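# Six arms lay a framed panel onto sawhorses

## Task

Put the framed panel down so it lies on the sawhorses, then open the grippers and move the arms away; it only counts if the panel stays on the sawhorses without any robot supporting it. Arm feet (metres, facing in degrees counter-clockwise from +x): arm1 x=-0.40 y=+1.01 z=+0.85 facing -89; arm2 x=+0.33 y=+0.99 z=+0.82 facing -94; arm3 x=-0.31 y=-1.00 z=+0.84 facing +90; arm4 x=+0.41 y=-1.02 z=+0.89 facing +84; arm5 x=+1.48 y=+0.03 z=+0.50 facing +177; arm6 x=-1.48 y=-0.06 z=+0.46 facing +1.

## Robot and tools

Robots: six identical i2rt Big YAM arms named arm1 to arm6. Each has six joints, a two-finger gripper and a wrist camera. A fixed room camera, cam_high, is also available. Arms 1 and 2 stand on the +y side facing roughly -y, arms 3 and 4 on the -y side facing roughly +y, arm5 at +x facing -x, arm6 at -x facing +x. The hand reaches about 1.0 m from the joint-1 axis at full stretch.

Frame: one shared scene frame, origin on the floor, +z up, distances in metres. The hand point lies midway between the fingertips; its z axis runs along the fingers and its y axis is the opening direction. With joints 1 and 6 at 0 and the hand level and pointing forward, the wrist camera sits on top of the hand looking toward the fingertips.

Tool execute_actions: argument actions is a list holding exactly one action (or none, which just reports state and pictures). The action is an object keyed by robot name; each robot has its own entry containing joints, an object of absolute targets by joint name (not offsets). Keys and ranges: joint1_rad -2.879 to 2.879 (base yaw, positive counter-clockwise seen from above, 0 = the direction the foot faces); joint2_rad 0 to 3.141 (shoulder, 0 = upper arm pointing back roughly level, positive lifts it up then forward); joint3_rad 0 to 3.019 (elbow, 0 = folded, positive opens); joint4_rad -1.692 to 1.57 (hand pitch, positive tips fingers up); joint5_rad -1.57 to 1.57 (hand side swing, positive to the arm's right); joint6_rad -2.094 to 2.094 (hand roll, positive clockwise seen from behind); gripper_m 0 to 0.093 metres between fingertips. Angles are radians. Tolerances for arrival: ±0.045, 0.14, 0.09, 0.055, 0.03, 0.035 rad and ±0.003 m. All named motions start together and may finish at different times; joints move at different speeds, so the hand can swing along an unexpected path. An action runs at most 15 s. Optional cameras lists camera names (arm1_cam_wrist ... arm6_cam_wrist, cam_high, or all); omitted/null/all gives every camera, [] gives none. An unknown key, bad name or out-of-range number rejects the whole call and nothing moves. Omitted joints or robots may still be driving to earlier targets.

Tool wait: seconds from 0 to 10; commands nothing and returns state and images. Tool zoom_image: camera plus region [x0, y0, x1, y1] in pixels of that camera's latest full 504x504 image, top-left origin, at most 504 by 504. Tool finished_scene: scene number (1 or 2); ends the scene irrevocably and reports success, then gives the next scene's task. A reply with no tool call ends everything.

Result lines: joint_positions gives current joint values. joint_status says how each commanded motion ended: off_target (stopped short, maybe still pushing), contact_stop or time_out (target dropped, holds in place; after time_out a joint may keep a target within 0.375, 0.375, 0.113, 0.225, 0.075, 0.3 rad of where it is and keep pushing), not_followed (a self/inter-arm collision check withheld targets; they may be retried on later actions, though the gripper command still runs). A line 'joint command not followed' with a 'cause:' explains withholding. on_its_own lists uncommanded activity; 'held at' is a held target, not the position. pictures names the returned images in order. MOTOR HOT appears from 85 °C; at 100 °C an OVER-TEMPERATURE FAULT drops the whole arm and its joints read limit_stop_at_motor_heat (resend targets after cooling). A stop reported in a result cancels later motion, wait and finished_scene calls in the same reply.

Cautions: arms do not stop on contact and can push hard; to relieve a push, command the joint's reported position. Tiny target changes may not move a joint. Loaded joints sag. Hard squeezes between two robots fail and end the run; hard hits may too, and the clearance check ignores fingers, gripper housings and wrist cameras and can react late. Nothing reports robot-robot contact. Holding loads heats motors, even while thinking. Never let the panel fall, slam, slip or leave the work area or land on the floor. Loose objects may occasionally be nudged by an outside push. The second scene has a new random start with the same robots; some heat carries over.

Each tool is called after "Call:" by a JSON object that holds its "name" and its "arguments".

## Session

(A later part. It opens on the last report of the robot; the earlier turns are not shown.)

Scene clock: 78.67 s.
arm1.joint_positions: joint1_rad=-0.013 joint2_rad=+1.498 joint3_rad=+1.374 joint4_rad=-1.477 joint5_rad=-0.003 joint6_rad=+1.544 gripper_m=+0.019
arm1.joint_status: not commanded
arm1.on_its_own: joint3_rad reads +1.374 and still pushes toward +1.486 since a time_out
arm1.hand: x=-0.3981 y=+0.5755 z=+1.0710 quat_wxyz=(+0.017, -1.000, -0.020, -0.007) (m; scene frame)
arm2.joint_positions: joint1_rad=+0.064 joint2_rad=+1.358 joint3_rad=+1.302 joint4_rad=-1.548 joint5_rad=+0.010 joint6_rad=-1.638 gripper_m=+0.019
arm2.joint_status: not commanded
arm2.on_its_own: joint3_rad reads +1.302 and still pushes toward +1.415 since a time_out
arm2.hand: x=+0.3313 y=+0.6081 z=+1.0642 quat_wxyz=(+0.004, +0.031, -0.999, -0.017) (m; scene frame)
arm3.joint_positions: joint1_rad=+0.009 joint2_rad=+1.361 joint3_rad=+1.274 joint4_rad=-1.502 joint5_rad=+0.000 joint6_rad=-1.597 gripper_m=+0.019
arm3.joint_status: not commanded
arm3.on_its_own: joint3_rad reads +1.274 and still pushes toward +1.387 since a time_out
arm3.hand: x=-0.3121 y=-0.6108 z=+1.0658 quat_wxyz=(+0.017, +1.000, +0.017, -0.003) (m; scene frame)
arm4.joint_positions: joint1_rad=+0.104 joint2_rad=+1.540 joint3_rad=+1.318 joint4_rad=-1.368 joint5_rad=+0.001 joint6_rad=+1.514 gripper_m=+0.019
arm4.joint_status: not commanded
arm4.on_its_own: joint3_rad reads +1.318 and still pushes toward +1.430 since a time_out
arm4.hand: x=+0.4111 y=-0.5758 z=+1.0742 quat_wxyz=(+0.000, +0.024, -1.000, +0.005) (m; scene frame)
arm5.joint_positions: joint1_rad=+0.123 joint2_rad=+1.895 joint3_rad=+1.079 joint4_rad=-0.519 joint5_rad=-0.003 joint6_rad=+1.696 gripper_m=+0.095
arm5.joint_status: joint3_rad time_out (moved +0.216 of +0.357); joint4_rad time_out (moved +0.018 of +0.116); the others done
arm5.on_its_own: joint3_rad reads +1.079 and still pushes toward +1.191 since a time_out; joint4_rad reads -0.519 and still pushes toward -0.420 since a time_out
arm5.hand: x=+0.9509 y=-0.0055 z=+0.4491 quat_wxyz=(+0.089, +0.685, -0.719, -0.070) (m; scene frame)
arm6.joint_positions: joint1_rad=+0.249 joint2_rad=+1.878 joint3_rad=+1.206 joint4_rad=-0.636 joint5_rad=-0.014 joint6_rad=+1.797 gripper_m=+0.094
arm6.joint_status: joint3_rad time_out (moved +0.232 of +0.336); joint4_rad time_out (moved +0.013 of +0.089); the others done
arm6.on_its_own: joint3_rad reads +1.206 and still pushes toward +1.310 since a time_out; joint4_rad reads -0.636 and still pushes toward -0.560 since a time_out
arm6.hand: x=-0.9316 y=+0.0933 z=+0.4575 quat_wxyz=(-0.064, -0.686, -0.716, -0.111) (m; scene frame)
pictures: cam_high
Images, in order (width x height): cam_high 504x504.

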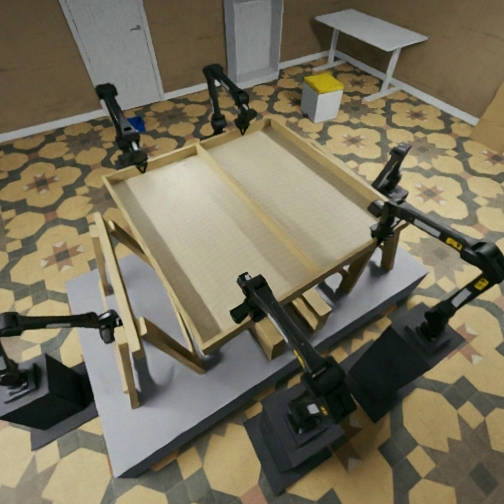

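Call:
{"name": "execute_actions", "arguments": {"actions": [{"arm5":{"joints":{"joint2_rad":2.10,"joint3_rad":1.67,"joint4_rad":-0.635}},"arm6":{"joints":{"joint1_rad":0.13,"joint2_rad":2.11,"joint3_rad":1.77,"joint4_rad":-0.765,"joint6_rad":1.731}}}], "cameras": ["cam_high","arm5_cam_wrist","arm6_cam_wrist"]}}

Scene clock: 82.03 s.
arm1.joint_positions: joint1_rad=-0.013 joint2_rad=+1.498 joint3_rad=+1.374 joint4_rad=-1.477 joint5_rad=-0.003 joint6_rad=+1.544 gripper_m=+0.019
arm1.joint_status: not commanded
arm1.on_its_own: joint3_rad reads +1.374 and still pushes toward +1.486 since a time_out
arm1.hand: x=-0.3981 y=+0.5755 z=+1.0710 quat_wxyz=(+0.017, -1.000, -0.020, -0.007) (m; scene frame)
arm2.joint_positions: joint1_rad=+0.064 joint2_rad=+1.358 joint3_rad=+1.302 joint4_rad=-1.548 joint5_rad=+0.010 joint6_rad=-1.638 gripper_m=+0.019
arm2.joint_status: not commanded
arm2.on_its_own: joint3_rad reads +1.302 and still pushes toward +1.415 since a time_out
arm2.hand: x=+0.3313 y=+0.6081 z=+1.0642 quat_wxyz=(+0.004, +0.031, -0.999, -0.017) (m; scene frame)
arm3.joint_positions: joint1_rad=+0.009 joint2_rad=+1.361 joint3_rad=+1.274 joint4_rad=-1.502 joint5_rad=+0.000 joint6_rad=-1.597 gripper_m=+0.019
arm3.joint_status: not commanded
arm3.on_its_own: joint3_rad reads +1.274 and still pushes toward +1.387 since a time_out
arm3.hand: x=-0.3121 y=-0.6108 z=+1.0658 quat_wxyz=(+0.017, +1.000, +0.017, -0.003) (m; scene frame)
arm4.joint_positions: joint1_rad=+0.104 joint2_rad=+1.540 joint3_rad=+1.318 joint4_rad=-1.368 joint5_rad=+0.001 joint6_rad=+1.514 gripper_m=+0.019
arm4.joint_status: not commanded
arm4.on_its_own: joint3_rad reads +1.318 and still pushes toward +1.430 since a time_out
arm4.hand: x=+0.4111 y=-0.5758 z=+1.0742 quat_wxyz=(+0.000, +0.024, -1.000, +0.005) (m; scene frame)
arm5.joint_positions: joint1_rad=+0.124 joint2_rad=+2.124 joint3_rad=+1.559 joint4_rad=-0.714 joint5_rad=-0.003 joint6_rad=+1.696 gripper_m=+0.095
arm5.joint_status: joint3_rad time_out (moved +0.480 of +0.591); joint4_rad time_out (moved -0.195 of -0.116); the others done
arm5.on_its_own: joint3_rad reads +1.559 and still pushes toward +1.670 since a time_out; joint4_rad reads -0.714 and still pushes toward -0.635 since a time_out
arm5.hand: x=+0.8051 y=-0.0169 z=+0.4746 quat_wxyz=(+0.111, +0.683, -0.717, -0.088) (m; scene frame)
arm6.joint_positions: joint1_rad=+0.148 joint2_rad=+2.131 joint3_rad=+1.686 joint4_rad=-0.826 joint5_rad=-0.013 joint6_rad=+1.750 gripper_m=+0.094
arm6.joint_status: joint4_rad time_out (moved -0.190 of -0.129); the others done
arm6.on_its_own: joint4_rad reads -0.826 and still pushes toward -0.765 since a time_out
arm6.hand: x=-0.7865 y=+0.0598 z=+0.4780 quat_wxyz=(-0.084, -0.703, -0.696, -0.121) (m; scene frame)
pictures: arm5_cam_wrist, arm6_cam_wrist, cam_high
Images, in order (width x height): arm5_cam_wrist 504x504, arm6_cam_wrist 504x504, cam_high 504x504.

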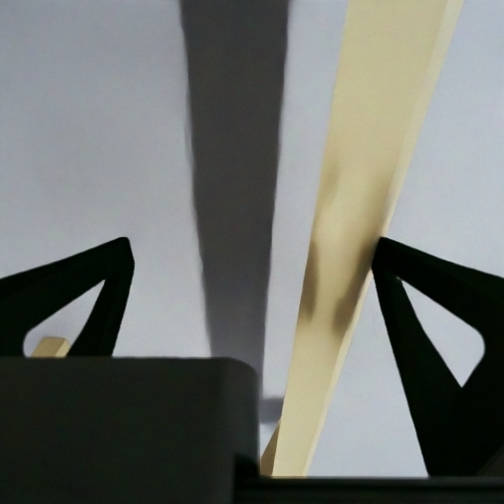

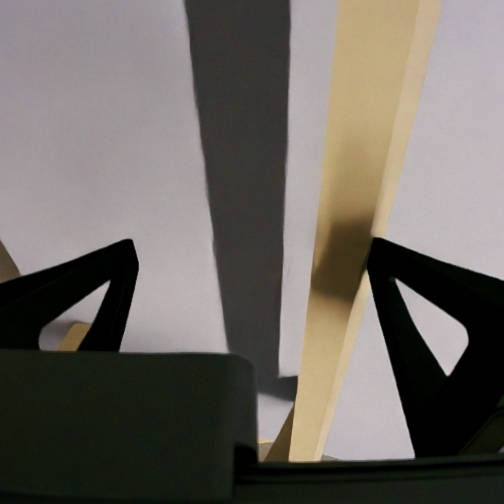

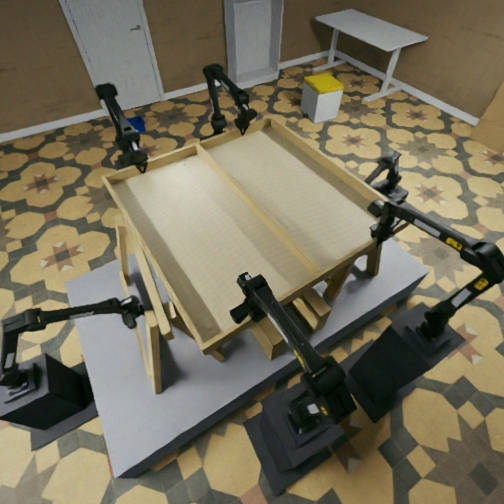

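Call:
{"name": "zoom_image", "arguments": {"camera": "cam_high", "region": [100, 200, 440, 420]}}

Region (100, 200, 440, 420) of cam_high's 504x504 image, scaled by 1.482, with more detail than that image has; it fills the top 326 rows of this view, and the rest is white.

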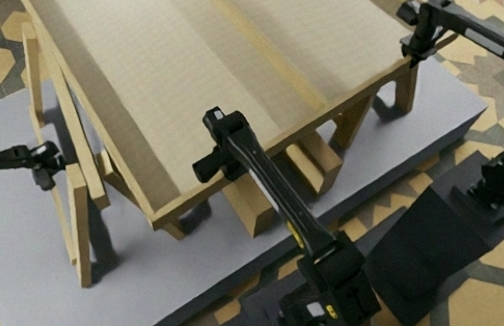

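Call:
{"name": "execute_actions", "arguments": {"actions": [{"arm5":{"joints":{"joint2_rad":2.455,"joint3_rad":2.19,"joint4_rad":-0.80}},"arm6":{"joints":{"joint1_rad":0.098,"joint2_rad":2.44,"joint3_rad":2.245,"joint4_rad":-0.905,"joint6_rad":1.69}}}], "cameras": ["cam_high","arm5_cam_wrist","arm6_cam_wrist"]}}

Scene clock: 84.40 s.
arm1.joint_positions: joint1_rad=-0.013 joint2_rad=+1.498 joint3_rad=+1.374 joint4_rad=-1.477 joint5_rad=-0.003 joint6_rad=+1.544 gripper_m=+0.019
arm1.joint_status: not commanded
arm1.on_its_own: joint3_rad reads +1.374 and still pushes toward +1.486 since a time_out
arm1.hand: x=-0.3981 y=+0.5755 z=+1.0710 quat_wxyz=(+0.017, -1.000, -0.020, -0.007) (m; scene frame)
arm2.joint_positions: joint1_rad=+0.064 joint2_rad=+1.358 joint3_rad=+1.302 joint4_rad=-1.548 joint5_rad=+0.010 joint6_rad=-1.638 gripper_m=+0.019
arm2.joint_status: not commanded
arm2.on_its_own: joint3_rad reads +1.302 and still pushes toward +1.415 since a time_out
arm2.hand: x=+0.3313 y=+0.6081 z=+1.0642 quat_wxyz=(+0.004, +0.031, -0.999, -0.017) (m; scene frame)
arm3.joint_positions: joint1_rad=+0.009 joint2_rad=+1.361 joint3_rad=+1.274 joint4_rad=-1.502 joint5_rad=+0.000 joint6_rad=-1.597 gripper_m=+0.019
arm3.joint_status: not commanded
arm3.on_its_own: joint3_rad reads +1.274 and still pushes toward +1.387 since a time_out
arm3.hand: x=-0.3121 y=-0.6108 z=+1.0658 quat_wxyz=(+0.017, +1.000, +0.017, -0.003) (m; scene frame)
arm4.joint_positions: joint1_rad=+0.104 joint2_rad=+1.540 joint3_rad=+1.318 joint4_rad=-1.368 joint5_rad=+0.001 joint6_rad=+1.514 gripper_m=+0.019
arm4.joint_status: not commanded
arm4.on_its_own: joint3_rad reads +1.318 and still pushes toward +1.430 since a time_out
arm4.hand: x=+0.4111 y=-0.5758 z=+1.0742 quat_wxyz=(+0.000, +0.024, -1.000, +0.005) (m; scene frame)
arm5.joint_positions: joint1_rad=+0.124 joint2_rad=+2.424 joint3_rad=+2.112 joint4_rad=-0.850 joint5_rad=-0.004 joint6_rad=+1.697 gripper_m=+0.095
arm5.joint_status: all done
arm5.hand: x=+0.6647 y=-0.0279 z=+0.4811 quat_wxyz=(+0.155, +0.676, -0.710, -0.124) (m; scene frame)
arm6.joint_positions: joint1_rad=+0.130 joint2_rad=+2.405 joint3_rad=+2.178 joint4_rad=-0.957 joint5_rad=-0.016 joint6_rad=+1.708 gripper_m=+0.094
arm6.joint_status: all done
arm6.hand: x=-0.6711 y=+0.0643 z=+0.4823 quat_wxyz=(-0.112, -0.689, -0.699, -0.154) (m; scene frame)
pictures: arm5_cam_wrist, arm6_cam_wrist, cam_high
Images, in order (width x height): arm5_cam_wrist 504x504, arm6_cam_wrist 504x504, cam_high 504x504.

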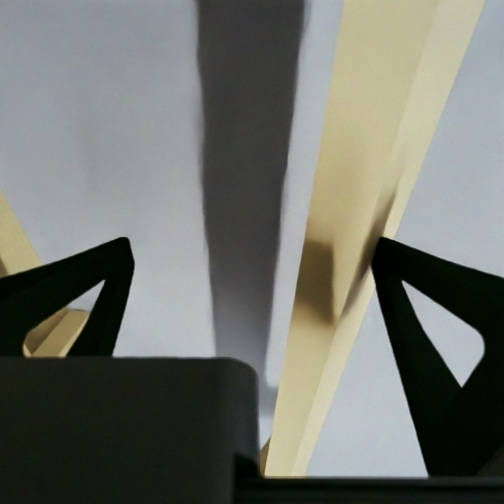

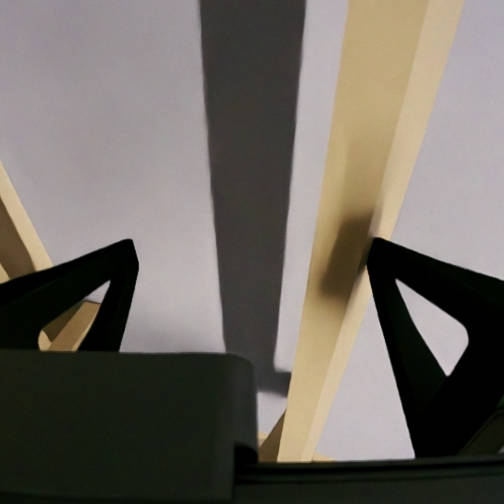

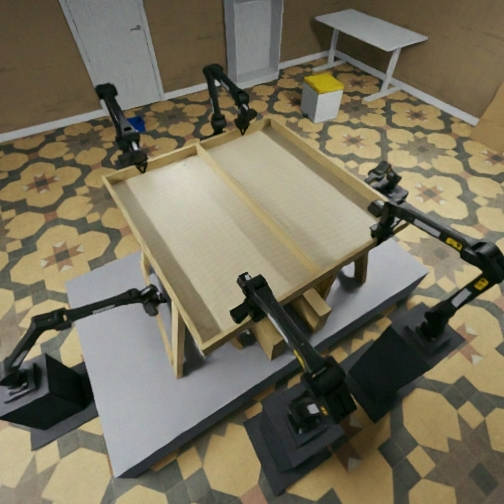

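Call:
{"name": "execute_actions", "arguments": {"actions": [{"arm1":{"joints":{"joint2_rad":1.466,"joint3_rad":1.368,"joint4_rad":-1.385}},"arm2":{"joints":{"joint2_rad":1.296,"joint3_rad":1.289,"joint4_rad":-1.473}},"arm3":{"joints":{"joint2_rad":1.309,"joint3_rad":1.263,"joint4_rad":-1.42}},"arm4":{"joints":{"joint2_rad":1.525,"joint3_rad":1.323,"joint4_rad":-1.295}},"arm5":{"joints":{"joint2_rad":2.47,"gripper_m":0.045}},"arm6":{"joints":{"joint2_rad":2.455,"gripper_m":0.045}}}], "cameras": ["cam_high","arm5_cam_wrist","arm6_cam_wrist"]}}

Scene clock: 86.50 s.
arm1.joint_positions: joint1_rad=-0.013 joint2_rad=+1.514 joint3_rad=+1.279 joint4_rad=-1.372 joint5_rad=-0.004 joint6_rad=+1.543 gripper_m=+0.019
arm1.joint_status: all done
arm1.hand: x=-0.3975 y=+0.5786 z=+1.0285 quat_wxyz=(+0.020, -1.000, -0.020, -0.007) (m; scene frame)
arm2.joint_positions: joint1_rad=+0.064 joint2_rad=+1.364 joint3_rad=+1.204 joint4_rad=-1.451 joint5_rad=+0.008 joint6_rad=-1.639 gripper_m=+0.019
arm2.joint_status: all done
arm2.hand: x=+0.3317 y=+0.6119 z=+1.0247 quat_wxyz=(+0.003, +0.032, -0.999, -0.021) (m; scene frame)
arm3.joint_positions: joint1_rad=+0.009 joint2_rad=+1.394 joint3_rad=+1.189 joint4_rad=-1.388 joint5_rad=+0.002 joint6_rad=-1.597 gripper_m=+0.019
arm3.joint_status: all done
arm3.hand: x=-0.3121 y=-0.6064 z=+1.0214 quat_wxyz=(+0.019, +1.000, +0.017, -0.002) (m; scene frame)
arm4.joint_positions: joint1_rad=+0.104 joint2_rad=+1.587 joint3_rad=+1.259 joint4_rad=-1.265 joint5_rad=+0.002 joint6_rad=+1.514 gripper_m=+0.020
arm4.joint_status: all done
arm4.hand: x=+0.4114 y=-0.5695 z=+1.0321 quat_wxyz=(+0.000, +0.024, -1.000, +0.007) (m; scene frame)
arm5.joint_positions: joint1_rad=+0.127 joint2_rad=+2.431 joint3_rad=+2.112 joint4_rad=-0.897 joint5_rad=-0.004 joint6_rad=+1.699 gripper_m=+0.045
arm5.joint_status: all done
arm5.hand: x=+0.6768 y=-0.0297 z=+0.4712 quat_wxyz=(+0.135, +0.680, -0.713, -0.106) (m; scene frame)
arm6.joint_positions: joint1_rad=+0.130 joint2_rad=+2.415 joint3_rad=+2.178 joint4_rad=-0.981 joint5_rad=-0.016 joint6_rad=+1.706 gripper_m=+0.045
arm6.joint_status: all done
arm6.hand: x=-0.6777 y=+0.0636 z=+0.4727 quat_wxyz=(-0.102, -0.691, -0.702, -0.140) (m; scene frame)
pictures: arm5_cam_wrist, arm6_cam_wrist, cam_high
Images, in order (width x height): arm5_cam_wrist 504x504, arm6_cam_wrist 504x504, cam_high 504x504.

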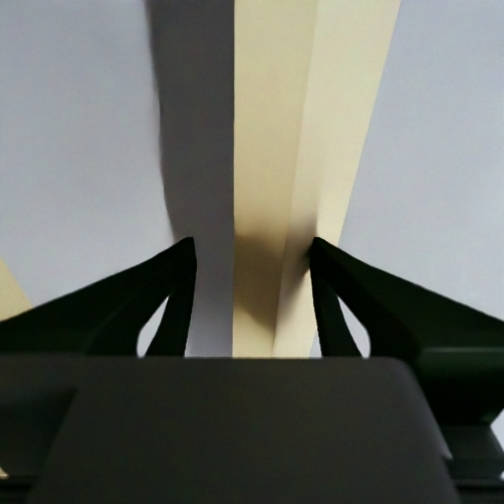

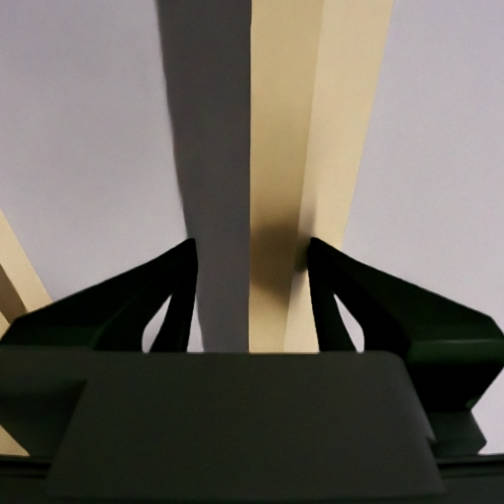

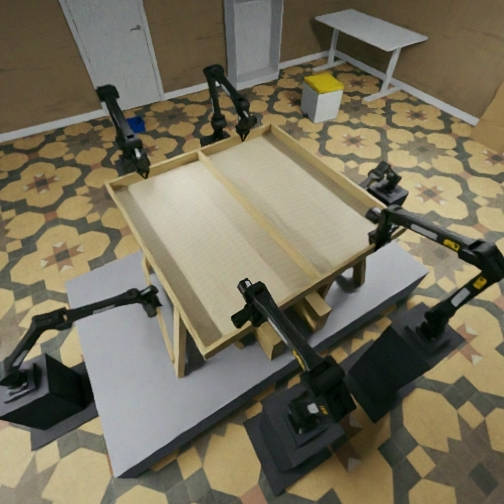

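Call:
{"name": "execute_actions", "arguments": {"actions": [{"arm1":{"joints":{"joint2_rad":1.486,"joint3_rad":1.309,"joint4_rad":-1.306}},"arm2":{"joints":{"joint2_rad":1.310,"joint3_rad":1.222,"joint4_rad":-1.391}},"arm3":{"joints":{"joint2_rad":1.323,"joint3_rad":1.209,"joint4_rad":-1.352}},"arm4":{"joints":{"joint2_rad":1.552,"joint3_rad":1.271,"joint4_rad":-1.216}},"arm5":{"joints":{"joint2_rad":2.25,"joint3_rad":2.05,"joint4_rad":-0.9,"gripper_m":0.093}},"arm6":{"joints":{"joint2_rad":2.235,"joint3_rad":2.115,"joint4_rad":-0.98,"gripper_m":0.093}}}], "cameras": ["cam_high","arm5_cam_wrist","arm6_cam_wrist"]}}

Scene clock: 88.80 s.
arm1.joint_positions: joint1_rad=-0.013 joint2_rad=+1.526 joint3_rad=+1.235 joint4_rad=-1.309 joint5_rad=-0.002 joint6_rad=+1.543 gripper_m=+0.019
arm1.joint_status: all done
arm1.hand: x=-0.3976 y=+0.5779 z=+1.0072 quat_wxyz=(+0.016, -1.000, -0.020, -0.006) (m; scene frame)
arm2.joint_positions: joint1_rad=+0.064 joint2_rad=+1.373 joint3_rad=+1.148 joint4_rad=-1.380 joint5_rad=+0.008 joint6_rad=-1.638 gripper_m=+0.019
arm2.joint_status: all done
arm2.hand: x=+0.3316 y=+0.6116 z=+1.0007 quat_wxyz=(+0.004, +0.032, -0.999, -0.018) (m; scene frame)
arm3.joint_positions: joint1_rad=+0.009 joint2_rad=+1.400 joint3_rad=+1.148 joint4_rad=-1.333 joint5_rad=+0.001 joint6_rad=-1.597 gripper_m=+0.019
arm3.joint_status: all done
arm3.hand: x=-0.3123 y=-0.6065 z=+1.0039 quat_wxyz=(+0.015, +1.000, +0.017, -0.002) (m; scene frame)
arm4.joint_positions: joint1_rad=+0.104 joint2_rad=+1.601 joint3_rad=+1.220 joint4_rad=-1.204 joint5_rad=+0.000 joint6_rad=+1.514 gripper_m=+0.019
arm4.joint_status: all done
arm4.hand: x=+0.4111 y=-0.5688 z=+1.0121 quat_wxyz=(+0.001, +0.024, -1.000, +0.002) (m; scene frame)
arm5.joint_positions: joint1_rad=+0.127 joint2_rad=+2.216 joint3_rad=+2.050 joint4_rad=-0.890 joint5_rad=-0.002 joint6_rad=+1.699 gripper_m=+0.093
arm5.joint_status: all done
arm5.hand: x=+0.6751 y=-0.0295 z=+0.6111 quat_wxyz=(+0.195, +0.668, -0.701, -0.157) (m; scene frame)
arm6.joint_positions: joint1_rad=+0.095 joint2_rad=+2.246 joint3_rad=+2.104 joint4_rad=-0.970 joint5_rad=-0.002 joint6_rad=+1.701 gripper_m=+0.093
arm6.joint_status: all done
arm6.hand: x=-0.6811 y=+0.0334 z=+0.5710 quat_wxyz=(-0.142, -0.694, -0.683, -0.175) (m; scene frame)
pictures: arm5_cam_wrist, arm6_cam_wrist, cam_high
Images, in order (width x height): arm5_cam_wrist 504x504, arm6_cam_wrist 504x504, cam_high 504x504.

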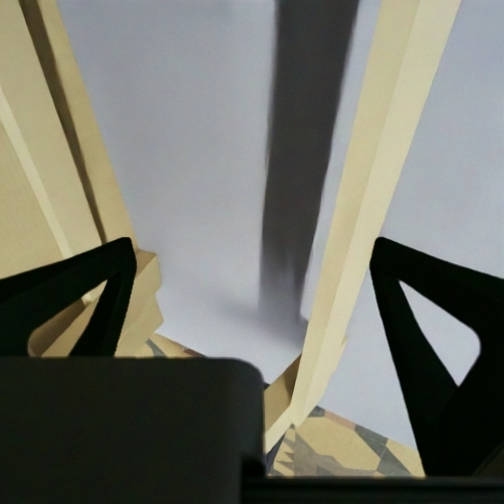

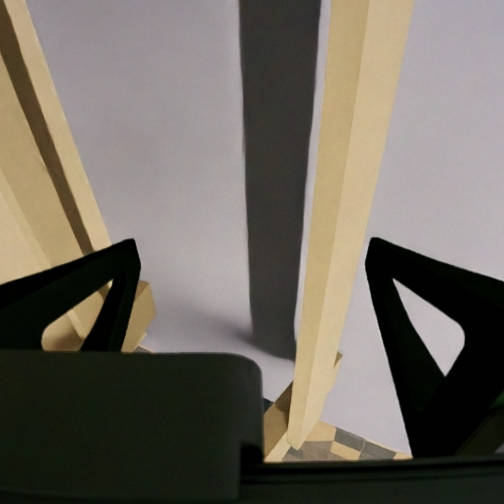

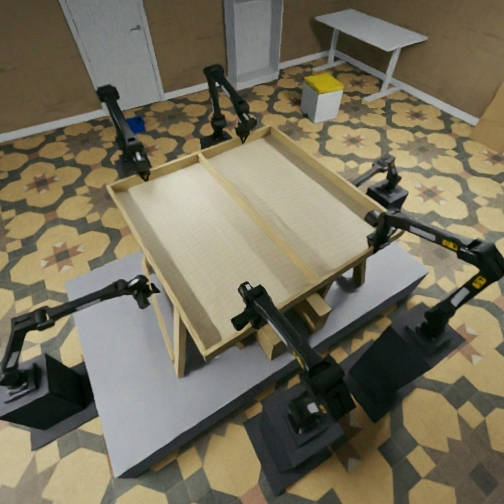

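Call:
{"name": "execute_actions", "arguments": {"actions": [{"arm1":{"joints":{"joint2_rad":1.51,"joint3_rad":1.26,"joint4_rad":-1.30}},"arm2":{"joints":{"joint2_rad":1.35,"joint3_rad":1.173,"joint4_rad":-1.375}},"arm3":{"joints":{"joint2_rad":1.375,"joint3_rad":1.17,"joint4_rad":-1.33}},"arm4":{"joints":{"joint2_rad":1.585,"joint3_rad":1.24,"joint4_rad":-1.20}},"arm5":{"joints":{"joint2_rad":1.5,"joint3_rad":1.65}},"arm6":{"joints":{"joint2_rad":1.5,"joint3_rad":1.7}}}], "cameras": ["cam_high","arm5_cam_wrist","arm6_cam_wrist"]}}

Scene clock: 92.00 s.
arm1.joint_positions: joint1_rad=-0.013 joint2_rad=+1.526 joint3_rad=+1.231 joint4_rad=-1.305 joint5_rad=-0.002 joint6_rad=+1.543 gripper_m=+0.019
arm1.joint_status: all done
arm1.hand: x=-0.3976 y=+0.5786 z=+1.0055 quat_wxyz=(+0.017, -1.000, -0.020, -0.006) (m; scene frame)
arm2.joint_positions: joint1_rad=+0.064 joint2_rad=+1.373 joint3_rad=+1.143 joint4_rad=-1.376 joint5_rad=+0.008 joint6_rad=-1.638 gripper_m=+0.019
arm2.joint_status: all done
arm2.hand: x=+0.3316 y=+0.6123 z=+0.9988 quat_wxyz=(+0.004, +0.032, -0.999, -0.018) (m; scene frame)
arm3.joint_positions: joint1_rad=+0.009 joint2_rad=+1.400 joint3_rad=+1.144 joint4_rad=-1.330 joint5_rad=+0.001 joint6_rad=-1.597 gripper_m=+0.019
arm3.joint_status: all done
arm3.hand: x=-0.3123 y=-0.6072 z=+1.0024 quat_wxyz=(+0.015, +1.000, +0.017, -0.002) (m; scene frame)
arm4.joint_positions: joint1_rad=+0.104 joint2_rad=+1.601 joint3_rad=+1.216 joint4_rad=-1.200 joint5_rad=+0.000 joint6_rad=+1.514 gripper_m=+0.019
arm4.joint_status: all done
arm4.hand: x=+0.4111 y=-0.5694 z=+1.0106 quat_wxyz=(+0.001, +0.024, -1.000, +0.002) (m; scene frame)
arm5.joint_positions: joint1_rad=+0.127 joint2_rad=+1.497 joint3_rad=+1.653 joint4_rad=-0.894 joint5_rad=-0.002 joint6_rad=+1.699 gripper_m=+0.093
arm5.joint_status: all done
arm5.hand: x=+0.8526 y=-0.0150 z=+0.9049 quat_wxyz=(+0.312, +0.632, -0.663, -0.251) (m; scene frame)
arm6.joint_positions: joint1_rad=+0.095 joint2_rad=+1.499 joint3_rad=+1.693 joint4_rad=-0.972 joint5_rad=-0.002 joint6_rad=+1.700 gripper_m=+0.093
arm6.joint_status: all done
arm6.hand: x=-0.8653 y=+0.0161 z=+0.8767 quat_wxyz=(-0.240, -0.657, -0.649, -0.300) (m; scene frame)
pictures: arm5_cam_wrist, arm6_cam_wrist, cam_high
Images, in order (width x height): arm5_cam_wrist 504x504, arm6_cam_wrist 504x504, cam_high 504x504.

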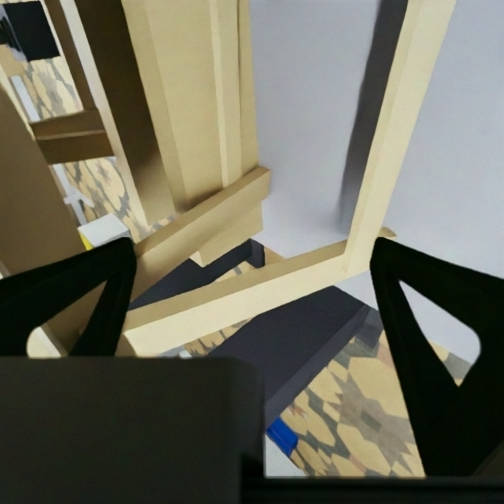

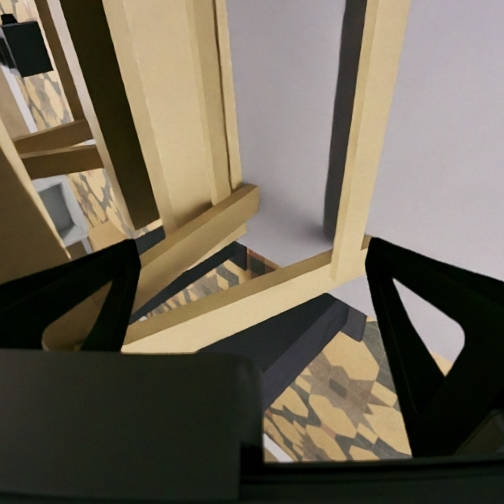

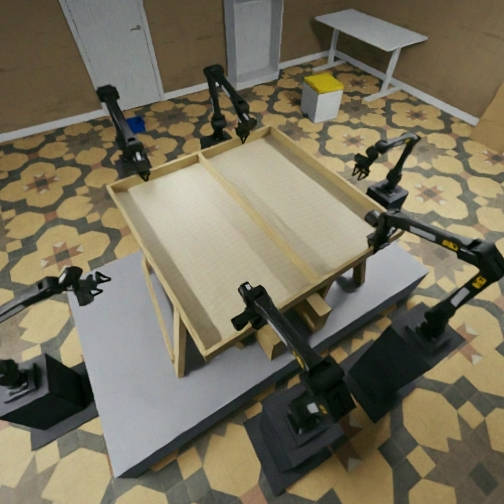

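Call:
{"name": "execute_actions", "arguments": {"actions": [{"arm1":{"joints":{"joint2_rad":1.526,"joint3_rad":1.235,"joint4_rad":-1.30,"gripper_m":0.07}},"arm2":{"joints":{"joint2_rad":1.373,"joint3_rad":1.147,"joint4_rad":-1.37,"gripper_m":0.07}},"arm3":{"joints":{"joint2_rad":1.40,"joint3_rad":1.148,"joint4_rad":-1.325,"gripper_m":0.07}},"arm4":{"joints":{"joint2_rad":1.601,"joint3_rad":1.22,"joint4_rad":-1.20,"gripper_m":0.07}},"arm5":{"joints":{"joint2_rad":1.2,"joint3_rad":1.2}},"arm6":{"joints":{"joint2_rad":1.2,"joint3_rad":1.25}}}], "cameras": ["cam_high"]}}

Call:
{"name": "execute_actions", "arguments": {"actions": [{"arm1":{"joints":{"joint2_rad":1.50,"joint3_rad":1.42,"joint4_rad":-1.50}},"arm2":{"joints":{"joint2_rad":1.35,"joint3_rad":1.35,"joint4_rad":-1.58}},"arm3":{"joints":{"joint2_rad":1.365,"joint3_rad":1.335,"joint4_rad":-1.53}},"arm4":{"joints":{"joint2_rad":1.545,"joint3_rad":1.375,"joint4_rad":-1.41}}}], "cameras": ["cam_high"]}}

Scene clock: 93.63 s.
arm1.joint_positions: joint1_rad=-0.013 joint2_rad=+1.526 joint3_rad=+1.229 joint4_rad=-1.303 joint5_rad=-0.002 joint6_rad=+1.544 gripper_m=+0.070
arm1.joint_status: all done
arm1.hand: x=-0.3976 y=+0.5788 z=+1.0051 quat_wxyz=(+0.016, -1.000, -0.020, -0.006) (m; scene frame)
arm2.joint_positions: joint1_rad=+0.064 joint2_rad=+1.373 joint3_rad=+1.141 joint4_rad=-1.374 joint5_rad=+0.002 joint6_rad=-1.620 gripper_m=+0.070
arm2.joint_status: all done
arm2.hand: x=+0.3327 y=+0.6126 z=+0.9978 quat_wxyz=(+0.001, +0.023, -1.000, -0.018) (m; scene frame)
arm3.joint_positions: joint1_rad=+0.009 joint2_rad=+1.399 joint3_rad=+1.142 joint4_rad=-1.327 joint5_rad=+0.001 joint6_rad=-1.597 gripper_m=+0.070
arm3.joint_status: all done
arm3.hand: x=-0.3123 y=-0.6074 z=+1.0018 quat_wxyz=(+0.015, +1.000, +0.017, -0.002) (m; scene frame)
arm4.joint_positions: joint1_rad=+0.104 joint2_rad=+1.600 joint3_rad=+1.214 joint4_rad=-1.202 joint5_rad=+0.000 joint6_rad=+1.519 gripper_m=+0.070
arm4.joint_status: all done
arm4.hand: x=+0.4110 y=-0.5707 z=+1.0104 quat_wxyz=(+0.001, +0.021, -1.000, +0.004) (m; scene frame)
arm5.joint_positions: joint1_rad=+0.127 joint2_rad=+1.192 joint3_rad=+1.206 joint4_rad=-0.894 joint5_rad=-0.002 joint6_rad=+1.699 gripper_m=+0.093
arm5.joint_status: all done
arm5.hand: x=+0.9903 y=-0.0040 z=+0.8218 quat_wxyz=(+0.261, +0.650, -0.682, -0.209) (m; scene frame)
arm6.joint_positions: joint1_rad=+0.095 joint2_rad=+1.191 joint3_rad=+1.244 joint4_rad=-0.972 joint5_rad=-0.002 joint6_rad=+1.700 gripper_m=+0.093
arm6.joint_status: all done
arm6.hand: x=-1.0020 y=-0.0001 z=+0.7954 quat_wxyz=(-0.200, -0.675, -0.666, -0.248) (m; scene frame)
pictures: cam_high
Images, in order (width x height): cam_high 504x504.

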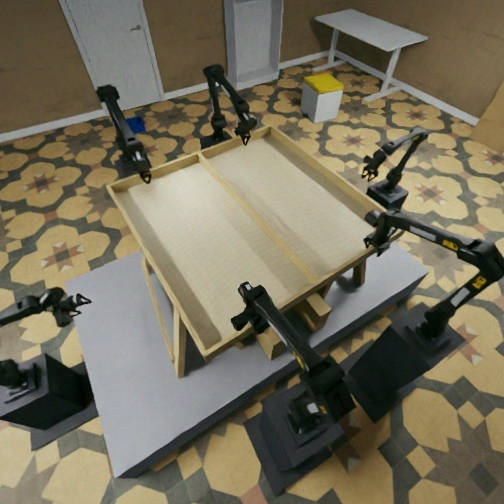

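Scene clock: 94.60 s.
arm1.joint_positions: joint1_rad=-0.013 joint2_rad=+1.506 joint3_rad=+1.387 joint4_rad=-1.485 joint5_rad=-0.002 joint6_rad=+1.544 gripper_m=+0.070
arm1.joint_status: all done
arm1.hand: x=-0.3982 y=+0.5731 z=+1.0723 quat_wxyz=(+0.019, -1.000, -0.020, -0.006) (m; scene frame)
arm2.joint_positions: joint1_rad=+0.064 joint2_rad=+1.355 joint3_rad=+1.313 joint4_rad=-1.571 joint5_rad=+0.002 joint6_rad=-1.620 gripper_m=+0.070
arm2.joint_status: all done
arm2.hand: x=+0.3327 y=+0.6112 z=+1.0692 quat_wxyz=(+0.000, +0.022, -1.000, -0.022) (m; scene frame)
arm3.joint_positions: joint1_rad=+0.009 joint2_rad=+1.359 joint3_rad=+1.300 joint4_rad=-1.521 joint5_rad=+0.001 joint6_rad=-1.597 gripper_m=+0.070
arm3.joint_status: all done
arm3.hand: x=-0.3119 y=-0.6085 z=+1.0763 quat_wxyz=(+0.012, +1.000, +0.017, -0.002) (m; scene frame)
arm4.joint_positions: joint1_rad=+0.104 joint2_rad=+1.549 joint3_rad=+1.326 joint4_rad=-1.402 joint5_rad=+0.000 joint6_rad=+1.520 gripper_m=+0.070
arm4.joint_status: all done
arm4.hand: x=+0.4110 y=-0.5813 z=+1.0732 quat_wxyz=(+0.001, +0.021, -1.000, +0.023) (m; scene frame)
arm5.joint_positions: joint1_rad=+0.127 joint2_rad=+1.192 joint3_rad=+1.206 joint4_rad=-0.894 joint5_rad=-0.002 joint6_rad=+1.699 gripper_m=+0.093
arm5.joint_status: not commanded
arm5.hand: x=+0.9903 y=-0.0040 z=+0.8218 quat_wxyz=(+0.261, +0.650, -0.682, -0.209) (m; scene frame)
arm6.joint_positions: joint1_rad=+0.095 joint2_rad=+1.191 joint3_rad=+1.244 joint4_rad=-0.972 joint5_rad=-0.002 joint6_rad=+1.700 gripper_m=+0.093
arm6.joint_status: not commanded
arm6.hand: x=-1.0020 y=-0.0001 z=+0.7954 quat_wxyz=(-0.200, -0.675, -0.666, -0.248) (m; scene frame)
pictures: cam_high
Images, in order (width x height): cam_high 504x504.

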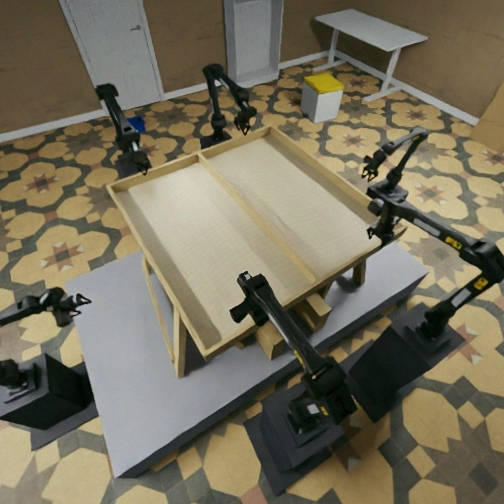

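Call:
{"name": "execute_actions", "arguments": {"actions": [{"arm1":{"joints":{"joint2_rad":0.95,"joint3_rad":1.15}},"arm2":{"joints":{"joint2_rad":0.8,"joint3_rad":1.08}},"arm3":{"joints":{"joint2_rad":0.8,"joint3_rad":1.07}},"arm4":{"joints":{"joint2_rad":1.0,"joint3_rad":1.1}}}], "cameras": ["cam_high"]}}

Scene clock: 96.33 s.
arm1.joint_positions: joint1_rad=-0.013 joint2_rad=+0.934 joint3_rad=+1.150 joint4_rad=-1.487 joint5_rad=-0.002 joint6_rad=+1.544 gripper_m=+0.070
arm1.joint_status: all done
arm1.hand: x=-0.4009 y=+0.7120 z=+1.1735 quat_wxyz=(-0.147, -0.989, -0.019, -0.005) (m; scene frame)
arm2.joint_positions: joint1_rad=+0.064 joint2_rad=+0.788 joint3_rad=+1.086 joint4_rad=-1.575 joint5_rad=+0.002 joint6_rad=-1.619 gripper_m=+0.070
arm2.joint_status: all done
arm2.hand: x=+0.3333 y=+0.7502 z=+1.1401 quat_wxyz=(+0.005, +0.022, -0.989, +0.145) (m; scene frame)
arm3.joint_positions: joint1_rad=+0.009 joint2_rad=+0.795 joint3_rad=+1.078 joint4_rad=-1.524 joint5_rad=+0.001 joint6_rad=-1.597 gripper_m=+0.070
arm3.joint_status: all done
arm3.hand: x=-0.3103 y=-0.7435 z=+1.1544 quat_wxyz=(-0.157, +0.987, +0.017, -0.001) (m; scene frame)
arm4.joint_positions: joint1_rad=+0.104 joint2_rad=+0.995 joint3_rad=+1.110 joint4_rad=-1.406 joint5_rad=+0.000 joint6_rad=+1.521 gripper_m=+0.070
arm4.joint_status: all done
arm4.hand: x=+0.4101 y=-0.7029 z=+1.1842 quat_wxyz=(-0.004, +0.020, -0.989, -0.144) (m; scene frame)
arm5.joint_positions: joint1_rad=+0.127 joint2_rad=+1.192 joint3_rad=+1.206 joint4_rad=-0.894 joint5_rad=-0.002 joint6_rad=+1.699 gripper_m=+0.093
arm5.joint_status: not commanded
arm5.hand: x=+0.9903 y=-0.0040 z=+0.8218 quat_wxyz=(+0.261, +0.650, -0.682, -0.209) (m; scene frame)
arm6.joint_positions: joint1_rad=+0.095 joint2_rad=+1.191 joint3_rad=+1.244 joint4_rad=-0.972 joint5_rad=-0.002 joint6_rad=+1.700 gripper_m=+0.093
arm6.joint_status: not commanded
arm6.hand: x=-1.0020 y=-0.0001 z=+0.7954 quat_wxyz=(-0.200, -0.675, -0.666, -0.248) (m; scene frame)
pictures: cam_high
Images, in order (width x height): cam_high 504x504.

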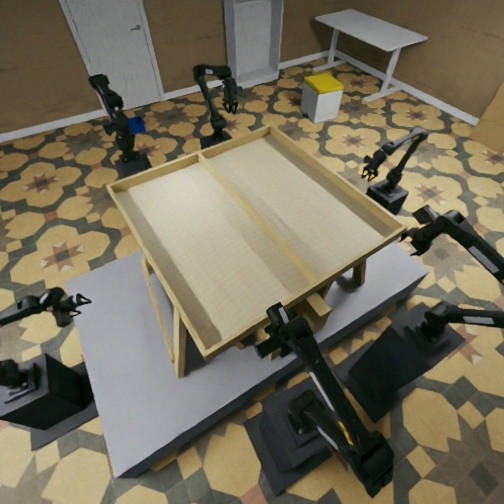

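The panel is resting on both sawhorses and all arms are clear.

Call:
{"name": "finished_scene", "arguments": {"scene": 1}}

The scene is finished: the task was done.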